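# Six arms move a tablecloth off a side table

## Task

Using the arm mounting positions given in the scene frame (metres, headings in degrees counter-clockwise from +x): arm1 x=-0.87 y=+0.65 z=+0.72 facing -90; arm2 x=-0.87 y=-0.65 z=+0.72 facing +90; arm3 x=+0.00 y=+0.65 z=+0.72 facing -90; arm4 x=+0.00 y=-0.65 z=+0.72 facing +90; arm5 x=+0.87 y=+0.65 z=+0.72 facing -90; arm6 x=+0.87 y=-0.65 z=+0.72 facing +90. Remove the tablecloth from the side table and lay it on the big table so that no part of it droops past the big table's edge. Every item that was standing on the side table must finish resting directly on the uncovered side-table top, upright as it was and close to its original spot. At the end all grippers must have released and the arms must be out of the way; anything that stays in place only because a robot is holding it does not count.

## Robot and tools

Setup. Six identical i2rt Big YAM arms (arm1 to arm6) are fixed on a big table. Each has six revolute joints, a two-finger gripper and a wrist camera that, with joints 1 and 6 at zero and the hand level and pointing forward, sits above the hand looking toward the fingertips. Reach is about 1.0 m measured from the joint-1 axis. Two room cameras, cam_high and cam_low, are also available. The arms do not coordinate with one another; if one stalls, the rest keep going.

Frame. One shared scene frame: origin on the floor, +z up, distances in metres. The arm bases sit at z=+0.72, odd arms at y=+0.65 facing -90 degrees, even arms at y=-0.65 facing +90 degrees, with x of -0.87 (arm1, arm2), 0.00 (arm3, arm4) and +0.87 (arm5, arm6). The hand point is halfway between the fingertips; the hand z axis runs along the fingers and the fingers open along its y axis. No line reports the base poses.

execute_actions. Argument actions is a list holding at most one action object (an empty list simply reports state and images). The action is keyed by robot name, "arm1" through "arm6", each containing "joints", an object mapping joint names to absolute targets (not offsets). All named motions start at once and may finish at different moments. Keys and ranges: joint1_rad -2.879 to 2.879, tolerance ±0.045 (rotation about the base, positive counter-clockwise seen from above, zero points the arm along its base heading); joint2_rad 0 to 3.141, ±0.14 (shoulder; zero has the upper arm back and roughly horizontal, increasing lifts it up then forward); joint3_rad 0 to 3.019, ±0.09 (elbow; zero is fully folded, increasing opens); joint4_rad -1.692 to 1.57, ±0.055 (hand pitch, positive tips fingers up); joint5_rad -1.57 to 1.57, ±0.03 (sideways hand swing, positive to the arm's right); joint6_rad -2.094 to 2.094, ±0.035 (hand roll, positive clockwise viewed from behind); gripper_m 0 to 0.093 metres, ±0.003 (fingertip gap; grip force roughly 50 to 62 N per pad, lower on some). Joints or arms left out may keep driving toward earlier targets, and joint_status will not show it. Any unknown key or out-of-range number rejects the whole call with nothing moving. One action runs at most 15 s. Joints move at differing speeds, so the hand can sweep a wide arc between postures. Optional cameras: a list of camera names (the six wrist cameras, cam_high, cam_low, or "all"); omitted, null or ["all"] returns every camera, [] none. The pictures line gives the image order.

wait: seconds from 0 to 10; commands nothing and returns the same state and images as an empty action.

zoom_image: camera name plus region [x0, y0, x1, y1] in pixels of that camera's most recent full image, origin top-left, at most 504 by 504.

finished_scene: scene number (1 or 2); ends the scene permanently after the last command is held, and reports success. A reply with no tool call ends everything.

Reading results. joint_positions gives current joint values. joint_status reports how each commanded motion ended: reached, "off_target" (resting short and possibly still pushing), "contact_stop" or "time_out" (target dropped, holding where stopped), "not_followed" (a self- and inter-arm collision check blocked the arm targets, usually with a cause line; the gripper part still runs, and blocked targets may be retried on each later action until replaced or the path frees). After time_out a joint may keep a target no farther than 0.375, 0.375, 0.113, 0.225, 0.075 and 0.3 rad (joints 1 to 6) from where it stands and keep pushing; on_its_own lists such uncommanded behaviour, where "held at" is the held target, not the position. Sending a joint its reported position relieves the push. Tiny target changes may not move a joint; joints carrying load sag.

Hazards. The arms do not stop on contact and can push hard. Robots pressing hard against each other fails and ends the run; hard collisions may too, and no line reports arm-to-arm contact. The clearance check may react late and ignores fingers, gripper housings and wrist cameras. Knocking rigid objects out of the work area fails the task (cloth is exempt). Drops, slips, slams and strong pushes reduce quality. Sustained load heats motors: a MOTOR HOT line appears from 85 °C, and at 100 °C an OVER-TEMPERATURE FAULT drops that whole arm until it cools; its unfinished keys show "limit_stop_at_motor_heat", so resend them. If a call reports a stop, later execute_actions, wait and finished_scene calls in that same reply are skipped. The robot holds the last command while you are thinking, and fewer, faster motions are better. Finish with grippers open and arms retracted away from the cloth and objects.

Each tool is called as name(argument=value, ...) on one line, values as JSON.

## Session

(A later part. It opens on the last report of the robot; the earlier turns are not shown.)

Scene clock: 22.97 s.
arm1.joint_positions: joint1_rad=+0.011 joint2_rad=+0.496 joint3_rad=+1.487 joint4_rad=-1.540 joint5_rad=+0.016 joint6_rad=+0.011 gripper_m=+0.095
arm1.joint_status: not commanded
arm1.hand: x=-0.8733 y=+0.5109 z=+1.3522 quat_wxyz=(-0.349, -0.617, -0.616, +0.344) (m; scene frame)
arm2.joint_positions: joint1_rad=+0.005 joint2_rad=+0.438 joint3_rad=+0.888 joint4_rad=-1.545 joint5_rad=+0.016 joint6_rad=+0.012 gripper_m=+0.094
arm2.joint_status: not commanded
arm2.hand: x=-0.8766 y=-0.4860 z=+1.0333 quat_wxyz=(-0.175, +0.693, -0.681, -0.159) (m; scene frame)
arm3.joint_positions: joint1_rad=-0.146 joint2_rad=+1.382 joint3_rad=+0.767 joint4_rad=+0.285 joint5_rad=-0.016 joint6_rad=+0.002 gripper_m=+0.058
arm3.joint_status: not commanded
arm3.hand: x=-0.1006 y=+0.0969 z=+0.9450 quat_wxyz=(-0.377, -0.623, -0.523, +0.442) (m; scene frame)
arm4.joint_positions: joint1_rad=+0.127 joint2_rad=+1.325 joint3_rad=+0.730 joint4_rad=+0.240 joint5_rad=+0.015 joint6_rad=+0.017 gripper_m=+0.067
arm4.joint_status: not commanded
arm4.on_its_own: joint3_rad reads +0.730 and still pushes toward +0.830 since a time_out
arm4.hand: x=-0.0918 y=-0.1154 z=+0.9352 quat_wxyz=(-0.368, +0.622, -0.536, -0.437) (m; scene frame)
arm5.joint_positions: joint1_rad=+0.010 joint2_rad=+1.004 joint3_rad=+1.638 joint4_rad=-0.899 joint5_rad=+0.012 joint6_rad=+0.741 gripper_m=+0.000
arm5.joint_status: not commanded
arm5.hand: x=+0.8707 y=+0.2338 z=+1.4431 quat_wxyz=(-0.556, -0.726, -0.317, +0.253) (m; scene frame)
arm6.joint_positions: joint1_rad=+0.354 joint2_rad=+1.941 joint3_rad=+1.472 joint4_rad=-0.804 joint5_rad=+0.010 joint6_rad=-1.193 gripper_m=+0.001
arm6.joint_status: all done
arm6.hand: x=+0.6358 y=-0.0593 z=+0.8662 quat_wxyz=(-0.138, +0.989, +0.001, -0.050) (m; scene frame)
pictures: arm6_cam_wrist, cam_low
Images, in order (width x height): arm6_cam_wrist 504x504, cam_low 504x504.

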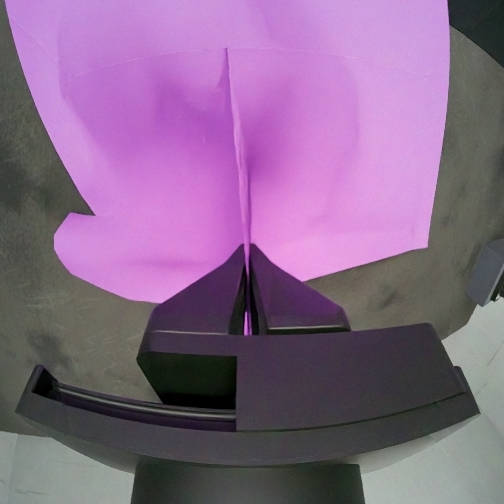

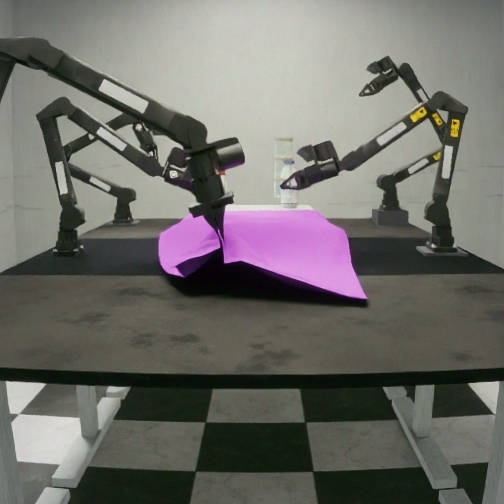

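Got it. Pull out past the table's end, then bring it back.

execute_actions(actions=[{"arm6":{"joints":{"joint1_rad":-0.62,"joint2_rad":1.85,"joint6_rad":-1.8}},"arm5":{"joints":{"joint2_rad":0.5}}}], cameras=["cam_high","cam_low"])

Scene clock: 24.90 s.
arm1.joint_positions: joint1_rad=+0.011 joint2_rad=+0.496 joint3_rad=+1.487 joint4_rad=-1.540 joint5_rad=+0.016 joint6_rad=+0.011 gripper_m=+0.095
arm1.joint_status: not commanded
arm1.hand: x=-0.8733 y=+0.5109 z=+1.3522 quat_wxyz=(-0.349, -0.617, -0.616, +0.344) (m; scene frame)
arm2.joint_positions: joint1_rad=+0.005 joint2_rad=+0.438 joint3_rad=+0.888 joint4_rad=-1.545 joint5_rad=+0.016 joint6_rad=+0.012 gripper_m=+0.094
arm2.joint_status: not commanded
arm2.hand: x=-0.8766 y=-0.4860 z=+1.0333 quat_wxyz=(-0.175, +0.693, -0.681, -0.159) (m; scene frame)
arm3.joint_positions: joint1_rad=-0.146 joint2_rad=+1.382 joint3_rad=+0.767 joint4_rad=+0.285 joint5_rad=-0.016 joint6_rad=+0.002 gripper_m=+0.058
arm3.joint_status: not commanded
arm3.hand: x=-0.1006 y=+0.0969 z=+0.9450 quat_wxyz=(-0.377, -0.623, -0.523, +0.442) (m; scene frame)
arm4.joint_positions: joint1_rad=+0.127 joint2_rad=+1.325 joint3_rad=+0.730 joint4_rad=+0.240 joint5_rad=+0.015 joint6_rad=+0.017 gripper_m=+0.067
arm4.joint_status: not commanded
arm4.on_its_own: joint3_rad reads +0.730 and still pushes toward +0.830 since a time_out
arm4.hand: x=-0.0918 y=-0.1154 z=+0.9352 quat_wxyz=(-0.368, +0.622, -0.536, -0.437) (m; scene frame)
arm5.joint_positions: joint1_rad=+0.010 joint2_rad=+0.510 joint3_rad=+1.636 joint4_rad=-0.899 joint5_rad=+0.012 joint6_rad=+0.741 gripper_m=+0.000
arm5.joint_status: all done
arm5.hand: x=+0.8718 y=+0.5272 z=+1.5675 quat_wxyz=(-0.716, -0.568, -0.247, +0.322) (m; scene frame)
arm6.joint_positions: joint1_rad=-0.629 joint2_rad=+1.865 joint3_rad=+1.472 joint4_rad=-0.802 joint5_rad=+0.012 joint6_rad=-1.793 gripper_m=+0.001
arm6.joint_status: all done
arm6.hand: x=+1.2340 y=-0.1236 z=+0.9141 quat_wxyz=(-0.167, +0.965, -0.186, +0.081) (m; scene frame)
pictures: cam_high, cam_low
Images, in order (width x height): cam_high 504x504, cam_low 504x504.

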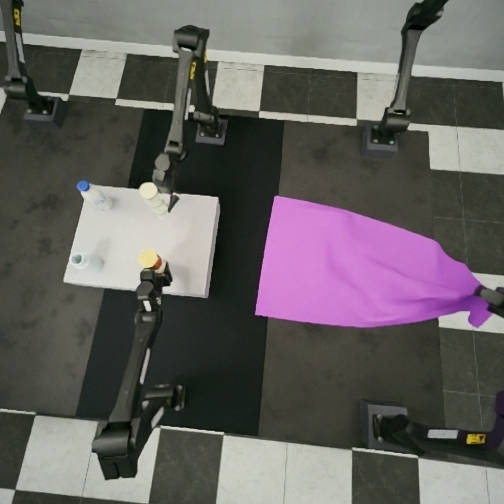

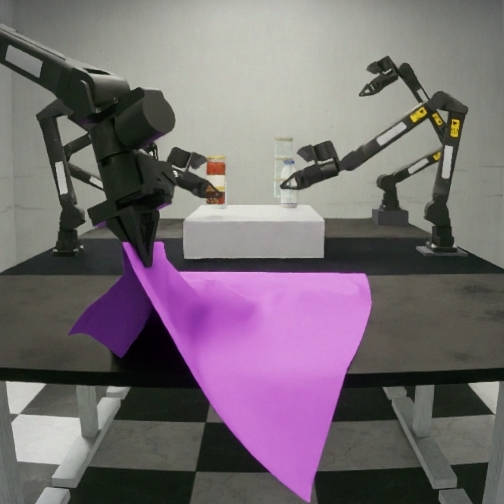

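execute_actions(actions=[{"arm6":{"joints":{"joint1_rad":0.5,"joint2_rad":1.75,"joint6_rad":-1.1}},"arm3":{"joints":{"joint2_rad":1.44,"joint3_rad":0.72,"joint4_rad":0.45}},"arm4":{"joints":{"joint2_rad":1.37,"joint3_rad":0.7,"joint4_rad":0.43}}}], cameras=["cam_high","cam_low"])

Scene clock: 27.30 s.
arm1.joint_positions: joint1_rad=+0.011 joint2_rad=+0.496 joint3_rad=+1.487 joint4_rad=-1.540 joint5_rad=+0.016 joint6_rad=+0.011 gripper_m=+0.095
arm1.joint_status: not commanded
arm1.hand: x=-0.8733 y=+0.5109 z=+1.3522 quat_wxyz=(-0.349, -0.617, -0.616, +0.344) (m; scene frame)
arm2.joint_positions: joint1_rad=+0.005 joint2_rad=+0.438 joint3_rad=+0.888 joint4_rad=-1.545 joint5_rad=+0.016 joint6_rad=+0.012 gripper_m=+0.094
arm2.joint_status: not commanded
arm2.hand: x=-0.8766 y=-0.4860 z=+1.0333 quat_wxyz=(-0.175, +0.693, -0.681, -0.159) (m; scene frame)
arm3.joint_positions: joint1_rad=-0.146 joint2_rad=+1.472 joint3_rad=+0.698 joint4_rad=+0.410 joint5_rad=-0.016 joint6_rad=+0.002 gripper_m=+0.058
arm3.joint_status: all done
arm3.hand: x=-0.0993 y=+0.1038 z=+0.8895 quat_wxyz=(-0.368, -0.631, -0.529, +0.431) (m; scene frame)
arm4.joint_positions: joint1_rad=+0.127 joint2_rad=+1.398 joint3_rad=+0.670 joint4_rad=+0.371 joint5_rad=+0.015 joint6_rad=+0.017 gripper_m=+0.067
arm4.joint_status: joint4_rad time_out (moved +0.131 of +0.190); the others done
arm4.on_its_own: joint4_rad reads +0.371 and still pushes toward +0.430 since a time_out
arm4.hand: x=-0.0913 y=-0.1184 z=+0.8958 quat_wxyz=(-0.367, +0.622, -0.536, -0.436) (m; scene frame)
arm5.joint_positions: joint1_rad=+0.010 joint2_rad=+0.510 joint3_rad=+1.636 joint4_rad=-0.899 joint5_rad=+0.012 joint6_rad=+0.741 gripper_m=+0.000
arm5.joint_status: not commanded
arm5.hand: x=+0.8718 y=+0.5272 z=+1.5675 quat_wxyz=(-0.716, -0.568, -0.247, +0.322) (m; scene frame)
arm6.joint_positions: joint1_rad=+0.506 joint2_rad=+1.751 joint3_rad=+1.472 joint4_rad=-0.801 joint5_rad=+0.010 joint6_rad=-1.108 gripper_m=+0.001
arm6.joint_status: all done
arm6.hand: x=+0.5462 y=-0.0977 z=+0.9837 quat_wxyz=(-0.214, +0.970, +0.033, -0.111) (m; scene frame)
pictures: cam_high, cam_low
Images, in order (width x height): cam_high 504x504, cam_low 504x504.

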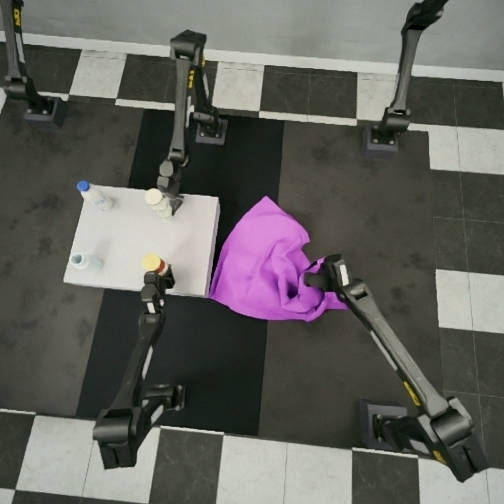

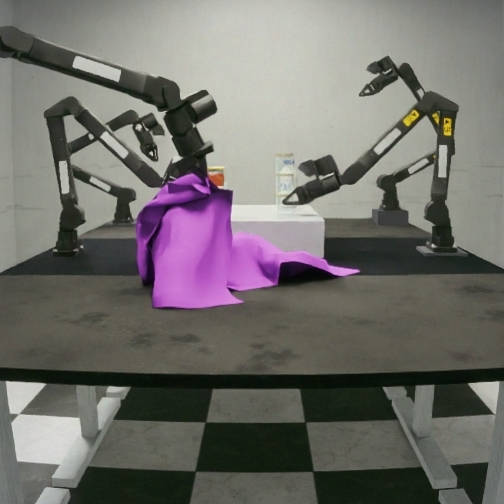

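The cloth touches the side table, so pull it away slightly.

execute_actions(actions=[{"arm6":{"joints":{"joint1_rad":0.15,"joint2_rad":1.9}},"arm3":{"joints":{"joint3_rad":0.685,"joint4_rad":0.47}},"arm4":{"joints":{"joint3_rad":0.675}}}], cameras=[])

execute_actions(actions=[{"arm6":{"joints":{"gripper_m":0.09}},"arm3":{"joints":{"gripper_m":0.093}},"arm4":{"joints":{"gripper_m":0.093}}}], cameras=["cam_high","arm3_cam_wrist","arm4_cam_wrist"])

Scene clock: 29.27 s.
arm1.joint_positions: joint1_rad=+0.011 joint2_rad=+0.496 joint3_rad=+1.487 joint4_rad=-1.540 joint5_rad=+0.016 joint6_rad=+0.011 gripper_m=+0.095
arm1.joint_status: not commanded
arm1.hand: x=-0.8733 y=+0.5109 z=+1.3522 quat_wxyz=(-0.349, -0.617, -0.616, +0.344) (m; scene frame)
arm2.joint_positions: joint1_rad=+0.005 joint2_rad=+0.438 joint3_rad=+0.888 joint4_rad=-1.545 joint5_rad=+0.016 joint6_rad=+0.012 gripper_m=+0.094
arm2.joint_status: not commanded
arm2.hand: x=-0.8766 y=-0.4860 z=+1.0333 quat_wxyz=(-0.175, +0.693, -0.681, -0.159) (m; scene frame)
arm3.joint_positions: joint1_rad=-0.146 joint2_rad=+1.471 joint3_rad=+0.676 joint4_rad=+0.434 joint5_rad=-0.016 joint6_rad=+0.002 gripper_m=+0.058
arm3.joint_status: all done
arm3.hand: x=-0.0983 y=+0.1093 z=+0.8847 quat_wxyz=(-0.369, -0.630, -0.529, +0.433) (m; scene frame)
arm4.joint_positions: joint1_rad=+0.127 joint2_rad=+1.398 joint3_rad=+0.662 joint4_rad=+0.384 joint5_rad=+0.015 joint6_rad=+0.017 gripper_m=+0.067
arm4.joint_status: all done
arm4.hand: x=-0.0910 y=-0.1203 z=+0.8942 quat_wxyz=(-0.369, +0.621, -0.535, -0.438) (m; scene frame)
arm5.joint_positions: joint1_rad=+0.010 joint2_rad=+0.510 joint3_rad=+1.636 joint4_rad=-0.899 joint5_rad=+0.012 joint6_rad=+0.741 gripper_m=+0.000
arm5.joint_status: not commanded
arm5.hand: x=+0.8718 y=+0.5272 z=+1.5675 quat_wxyz=(-0.716, -0.568, -0.247, +0.322) (m; scene frame)
arm6.joint_positions: joint1_rad=+0.154 joint2_rad=+1.921 joint3_rad=+1.472 joint4_rad=-0.801 joint5_rad=+0.010 joint6_rad=-1.105 gripper_m=+0.001
arm6.joint_status: all done
arm6.hand: x=+0.7572 y=-0.0226 z=+0.8788 quat_wxyz=(-0.152, +0.977, -0.141, -0.045) (m; scene frame)
pictures: none
No camera images: the call's "cameras" was empty. Leave "cameras" out to get every camera's image.

Scene clock: 30.07 s.
arm1.joint_positions: joint1_rad=+0.011 joint2_rad=+0.496 joint3_rad=+1.487 joint4_rad=-1.540 joint5_rad=+0.016 joint6_rad=+0.011 gripper_m=+0.095
arm1.joint_status: not commanded
arm1.hand: x=-0.8733 y=+0.5109 z=+1.3522 quat_wxyz=(-0.349, -0.617, -0.616, +0.344) (m; scene frame)
arm2.joint_positions: joint1_rad=+0.005 joint2_rad=+0.438 joint3_rad=+0.888 joint4_rad=-1.545 joint5_rad=+0.016 joint6_rad=+0.012 gripper_m=+0.094
arm2.joint_status: not commanded
arm2.hand: x=-0.8766 y=-0.4860 z=+1.0333 quat_wxyz=(-0.175, +0.693, -0.681, -0.159) (m; scene frame)
arm3.joint_positions: joint1_rad=-0.146 joint2_rad=+1.452 joint3_rad=+0.676 joint4_rad=+0.452 joint5_rad=-0.016 joint6_rad=+0.002 gripper_m=+0.093
arm3.joint_status: all done
arm3.hand: x=-0.0984 y=+0.1085 z=+0.8991 quat_wxyz=(-0.379, -0.622, -0.522, +0.444) (m; scene frame)
arm4.joint_positions: joint1_rad=+0.127 joint2_rad=+1.387 joint3_rad=+0.662 joint4_rad=+0.407 joint5_rad=+0.015 joint6_rad=+0.017 gripper_m=+0.093
arm4.joint_status: all done
arm4.hand: x=-0.0912 y=-0.1190 z=+0.9051 quat_wxyz=(-0.377, +0.614, -0.529, -0.448) (m; scene frame)
arm5.joint_positions: joint1_rad=+0.010 joint2_rad=+0.510 joint3_rad=+1.636 joint4_rad=-0.899 joint5_rad=+0.012 joint6_rad=+0.741 gripper_m=+0.000
arm5.joint_status: not commanded
arm5.hand: x=+0.8718 y=+0.5272 z=+1.5675 quat_wxyz=(-0.716, -0.568, -0.247, +0.322) (m; scene frame)
arm6.joint_positions: joint1_rad=+0.154 joint2_rad=+1.921 joint3_rad=+1.472 joint4_rad=-0.801 joint5_rad=+0.010 joint6_rad=-1.105 gripper_m=+0.090
arm6.joint_status: all done
arm6.hand: x=+0.7572 y=-0.0226 z=+0.8788 quat_wxyz=(-0.152, +0.977, -0.141, -0.045) (m; scene frame)
pictures: arm3_cam_wrist, arm4_cam_wrist, cam_high
Images, in order (width x height): arm3_cam_wrist 504x504, arm4_cam_wrist 504x504, cam_high 504x504.

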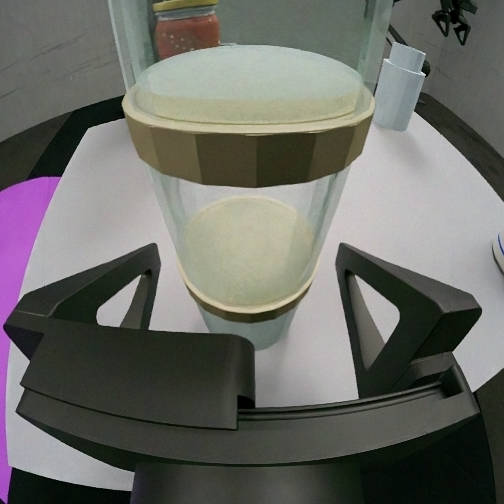

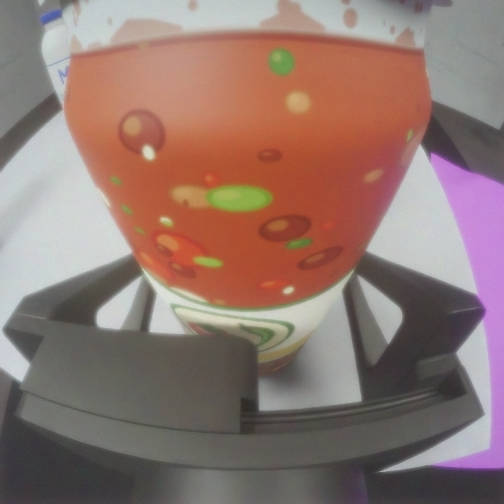

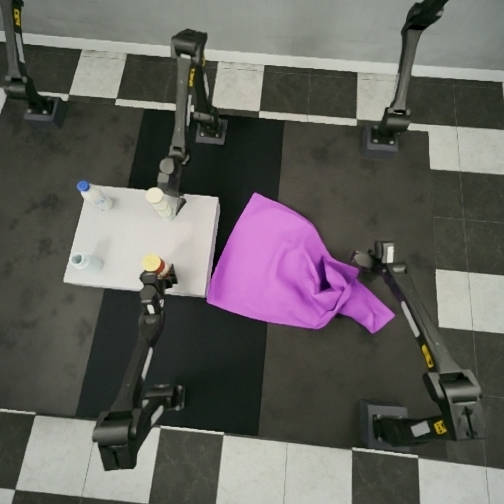

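execute_actions(actions=[{"arm6":{"joints":{"joint2_rad":0.9}},"arm3":{"joints":{"joint2_rad":1.15,"joint3_rad":0.45,"joint4_rad":0.38}},"arm4":{"joints":{"joint2_rad":1.1,"joint3_rad":0.45,"joint4_rad":0.34}}}], cameras=[])

execute_actions(actions=[{"arm3":{"joints":{"joint2_rad":0.5,"joint3_rad":0.35,"joint4_rad":-0.3}},"arm4":{"joints":{"joint2_rad":0.5,"joint3_rad":0.35,"joint4_rad":-0.3}}}], cameras=["cam_high","cam_low"])

Scene clock: 32.10 s.
arm1.joint_positions: joint1_rad=+0.011 joint2_rad=+0.496 joint3_rad=+1.487 joint4_rad=-1.540 joint5_rad=+0.016 joint6_rad=+0.011 gripper_m=+0.095
arm1.joint_status: not commanded
arm1.hand: x=-0.8733 y=+0.5109 z=+1.3522 quat_wxyz=(-0.349, -0.617, -0.616, +0.344) (m; scene frame)
arm2.joint_positions: joint1_rad=+0.005 joint2_rad=+0.438 joint3_rad=+0.888 joint4_rad=-1.545 joint5_rad=+0.016 joint6_rad=+0.012 gripper_m=+0.094
arm2.joint_status: not commanded
arm2.hand: x=-0.8766 y=-0.4860 z=+1.0333 quat_wxyz=(-0.175, +0.693, -0.681, -0.159) (m; scene frame)
arm3.joint_positions: joint1_rad=-0.146 joint2_rad=+1.149 joint3_rad=+0.453 joint4_rad=+0.383 joint5_rad=-0.016 joint6_rad=+0.002 gripper_m=+0.093
arm3.joint_status: all done
arm3.hand: x=-0.0812 y=+0.2013 z=+0.9132 quat_wxyz=(-0.381, -0.620, -0.520, +0.448) (m; scene frame)
arm4.joint_positions: joint1_rad=+0.127 joint2_rad=+1.103 joint3_rad=+0.449 joint4_rad=+0.348 joint5_rad=+0.015 joint6_rad=+0.017 gripper_m=+0.093
arm4.joint_status: all done
arm4.hand: x=-0.0755 y=-0.2069 z=+0.9131 quat_wxyz=(-0.380, +0.611, -0.527, -0.452) (m; scene frame)
arm5.joint_positions: joint1_rad=+0.010 joint2_rad=+0.510 joint3_rad=+1.636 joint4_rad=-0.899 joint5_rad=+0.012 joint6_rad=+0.741 gripper_m=+0.000
arm5.joint_status: not commanded
arm5.hand: x=+0.8718 y=+0.5272 z=+1.5675 quat_wxyz=(-0.716, -0.568, -0.247, +0.322) (m; scene frame)
arm6.joint_positions: joint1_rad=+0.154 joint2_rad=+0.897 joint3_rad=+1.480 joint4_rad=-0.801 joint5_rad=+0.010 joint6_rad=-1.105 gripper_m=+0.090
arm6.joint_status: all done
arm6.hand: x=+0.7995 y=-0.2562 z=+1.4414 quat_wxyz=(-0.593, +0.773, -0.114, -0.194) (m; scene frame)
pictures: none
No camera images: the call's "cameras" was empty. Leave "cameras" out to get every camera's image.

Scene clock: 33.47 s.
arm1.joint_positions: joint1_rad=+0.011 joint2_rad=+0.496 joint3_rad=+1.487 joint4_rad=-1.540 joint5_rad=+0.016 joint6_rad=+0.011 gripper_m=+0.095
arm1.joint_status: not commanded
arm1.hand: x=-0.8733 y=+0.5109 z=+1.3522 quat_wxyz=(-0.349, -0.617, -0.616, +0.344) (m; scene frame)
arm2.joint_positions: joint1_rad=+0.005 joint2_rad=+0.438 joint3_rad=+0.888 joint4_rad=-1.545 joint5_rad=+0.016 joint6_rad=+0.012 gripper_m=+0.094
arm2.joint_status: not commanded
arm2.hand: x=-0.8766 y=-0.4860 z=+1.0333 quat_wxyz=(-0.175, +0.693, -0.681, -0.159) (m; scene frame)
arm3.joint_positions: joint1_rad=-0.146 joint2_rad=+0.499 joint3_rad=+0.346 joint4_rad=-0.294 joint5_rad=-0.016 joint6_rad=+0.002 gripper_m=+0.093
arm3.joint_status: all done
arm3.hand: x=-0.0565 y=+0.3339 z=+0.9368 quat_wxyz=(-0.346, -0.649, -0.544, +0.404) (m; scene frame)
arm4.joint_positions: joint1_rad=+0.127 joint2_rad=+0.504 joint3_rad=+0.343 joint4_rad=-0.289 joint5_rad=+0.015 joint6_rad=+0.017 gripper_m=+0.093
arm4.joint_status: all done
arm4.hand: x=-0.0531 y=-0.3330 z=+0.9252 quat_wxyz=(-0.343, +0.642, -0.553, -0.406) (m; scene frame)
arm5.joint_positions: joint1_rad=+0.010 joint2_rad=+0.510 joint3_rad=+1.636 joint4_rad=-0.899 joint5_rad=+0.012 joint6_rad=+0.741 gripper_m=+0.000
arm5.joint_status: not commanded
arm5.hand: x=+0.8718 y=+0.5272 z=+1.5675 quat_wxyz=(-0.716, -0.568, -0.247, +0.322) (m; scene frame)
arm6.joint_positions: joint1_rad=+0.154 joint2_rad=+0.897 joint3_rad=+1.480 joint4_rad=-0.801 joint5_rad=+0.010 joint6_rad=-1.105 gripper_m=+0.090
arm6.joint_status: not commanded
arm6.hand: x=+0.7995 y=-0.2562 z=+1.4414 quat_wxyz=(-0.593, +0.773, -0.114, -0.194) (m; scene frame)
pictures: cam_high, cam_low
Images, in order (width x height): cam_high 504x504, cam_low 504x504.

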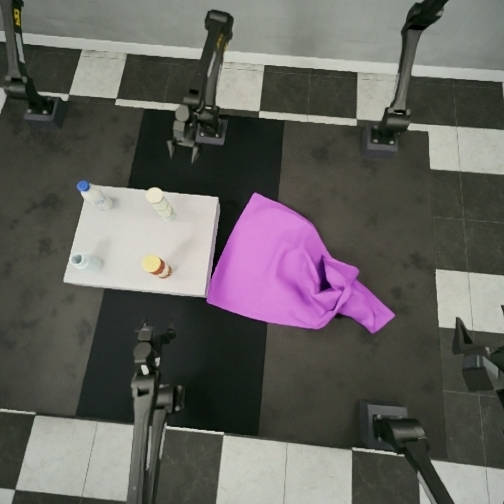

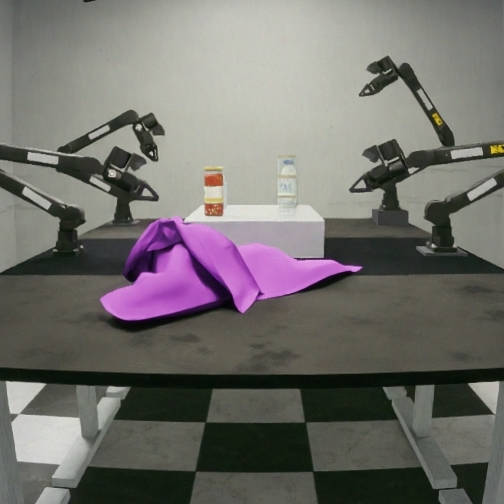

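finished_scene(scene=1)

The scene is finished: the task was done.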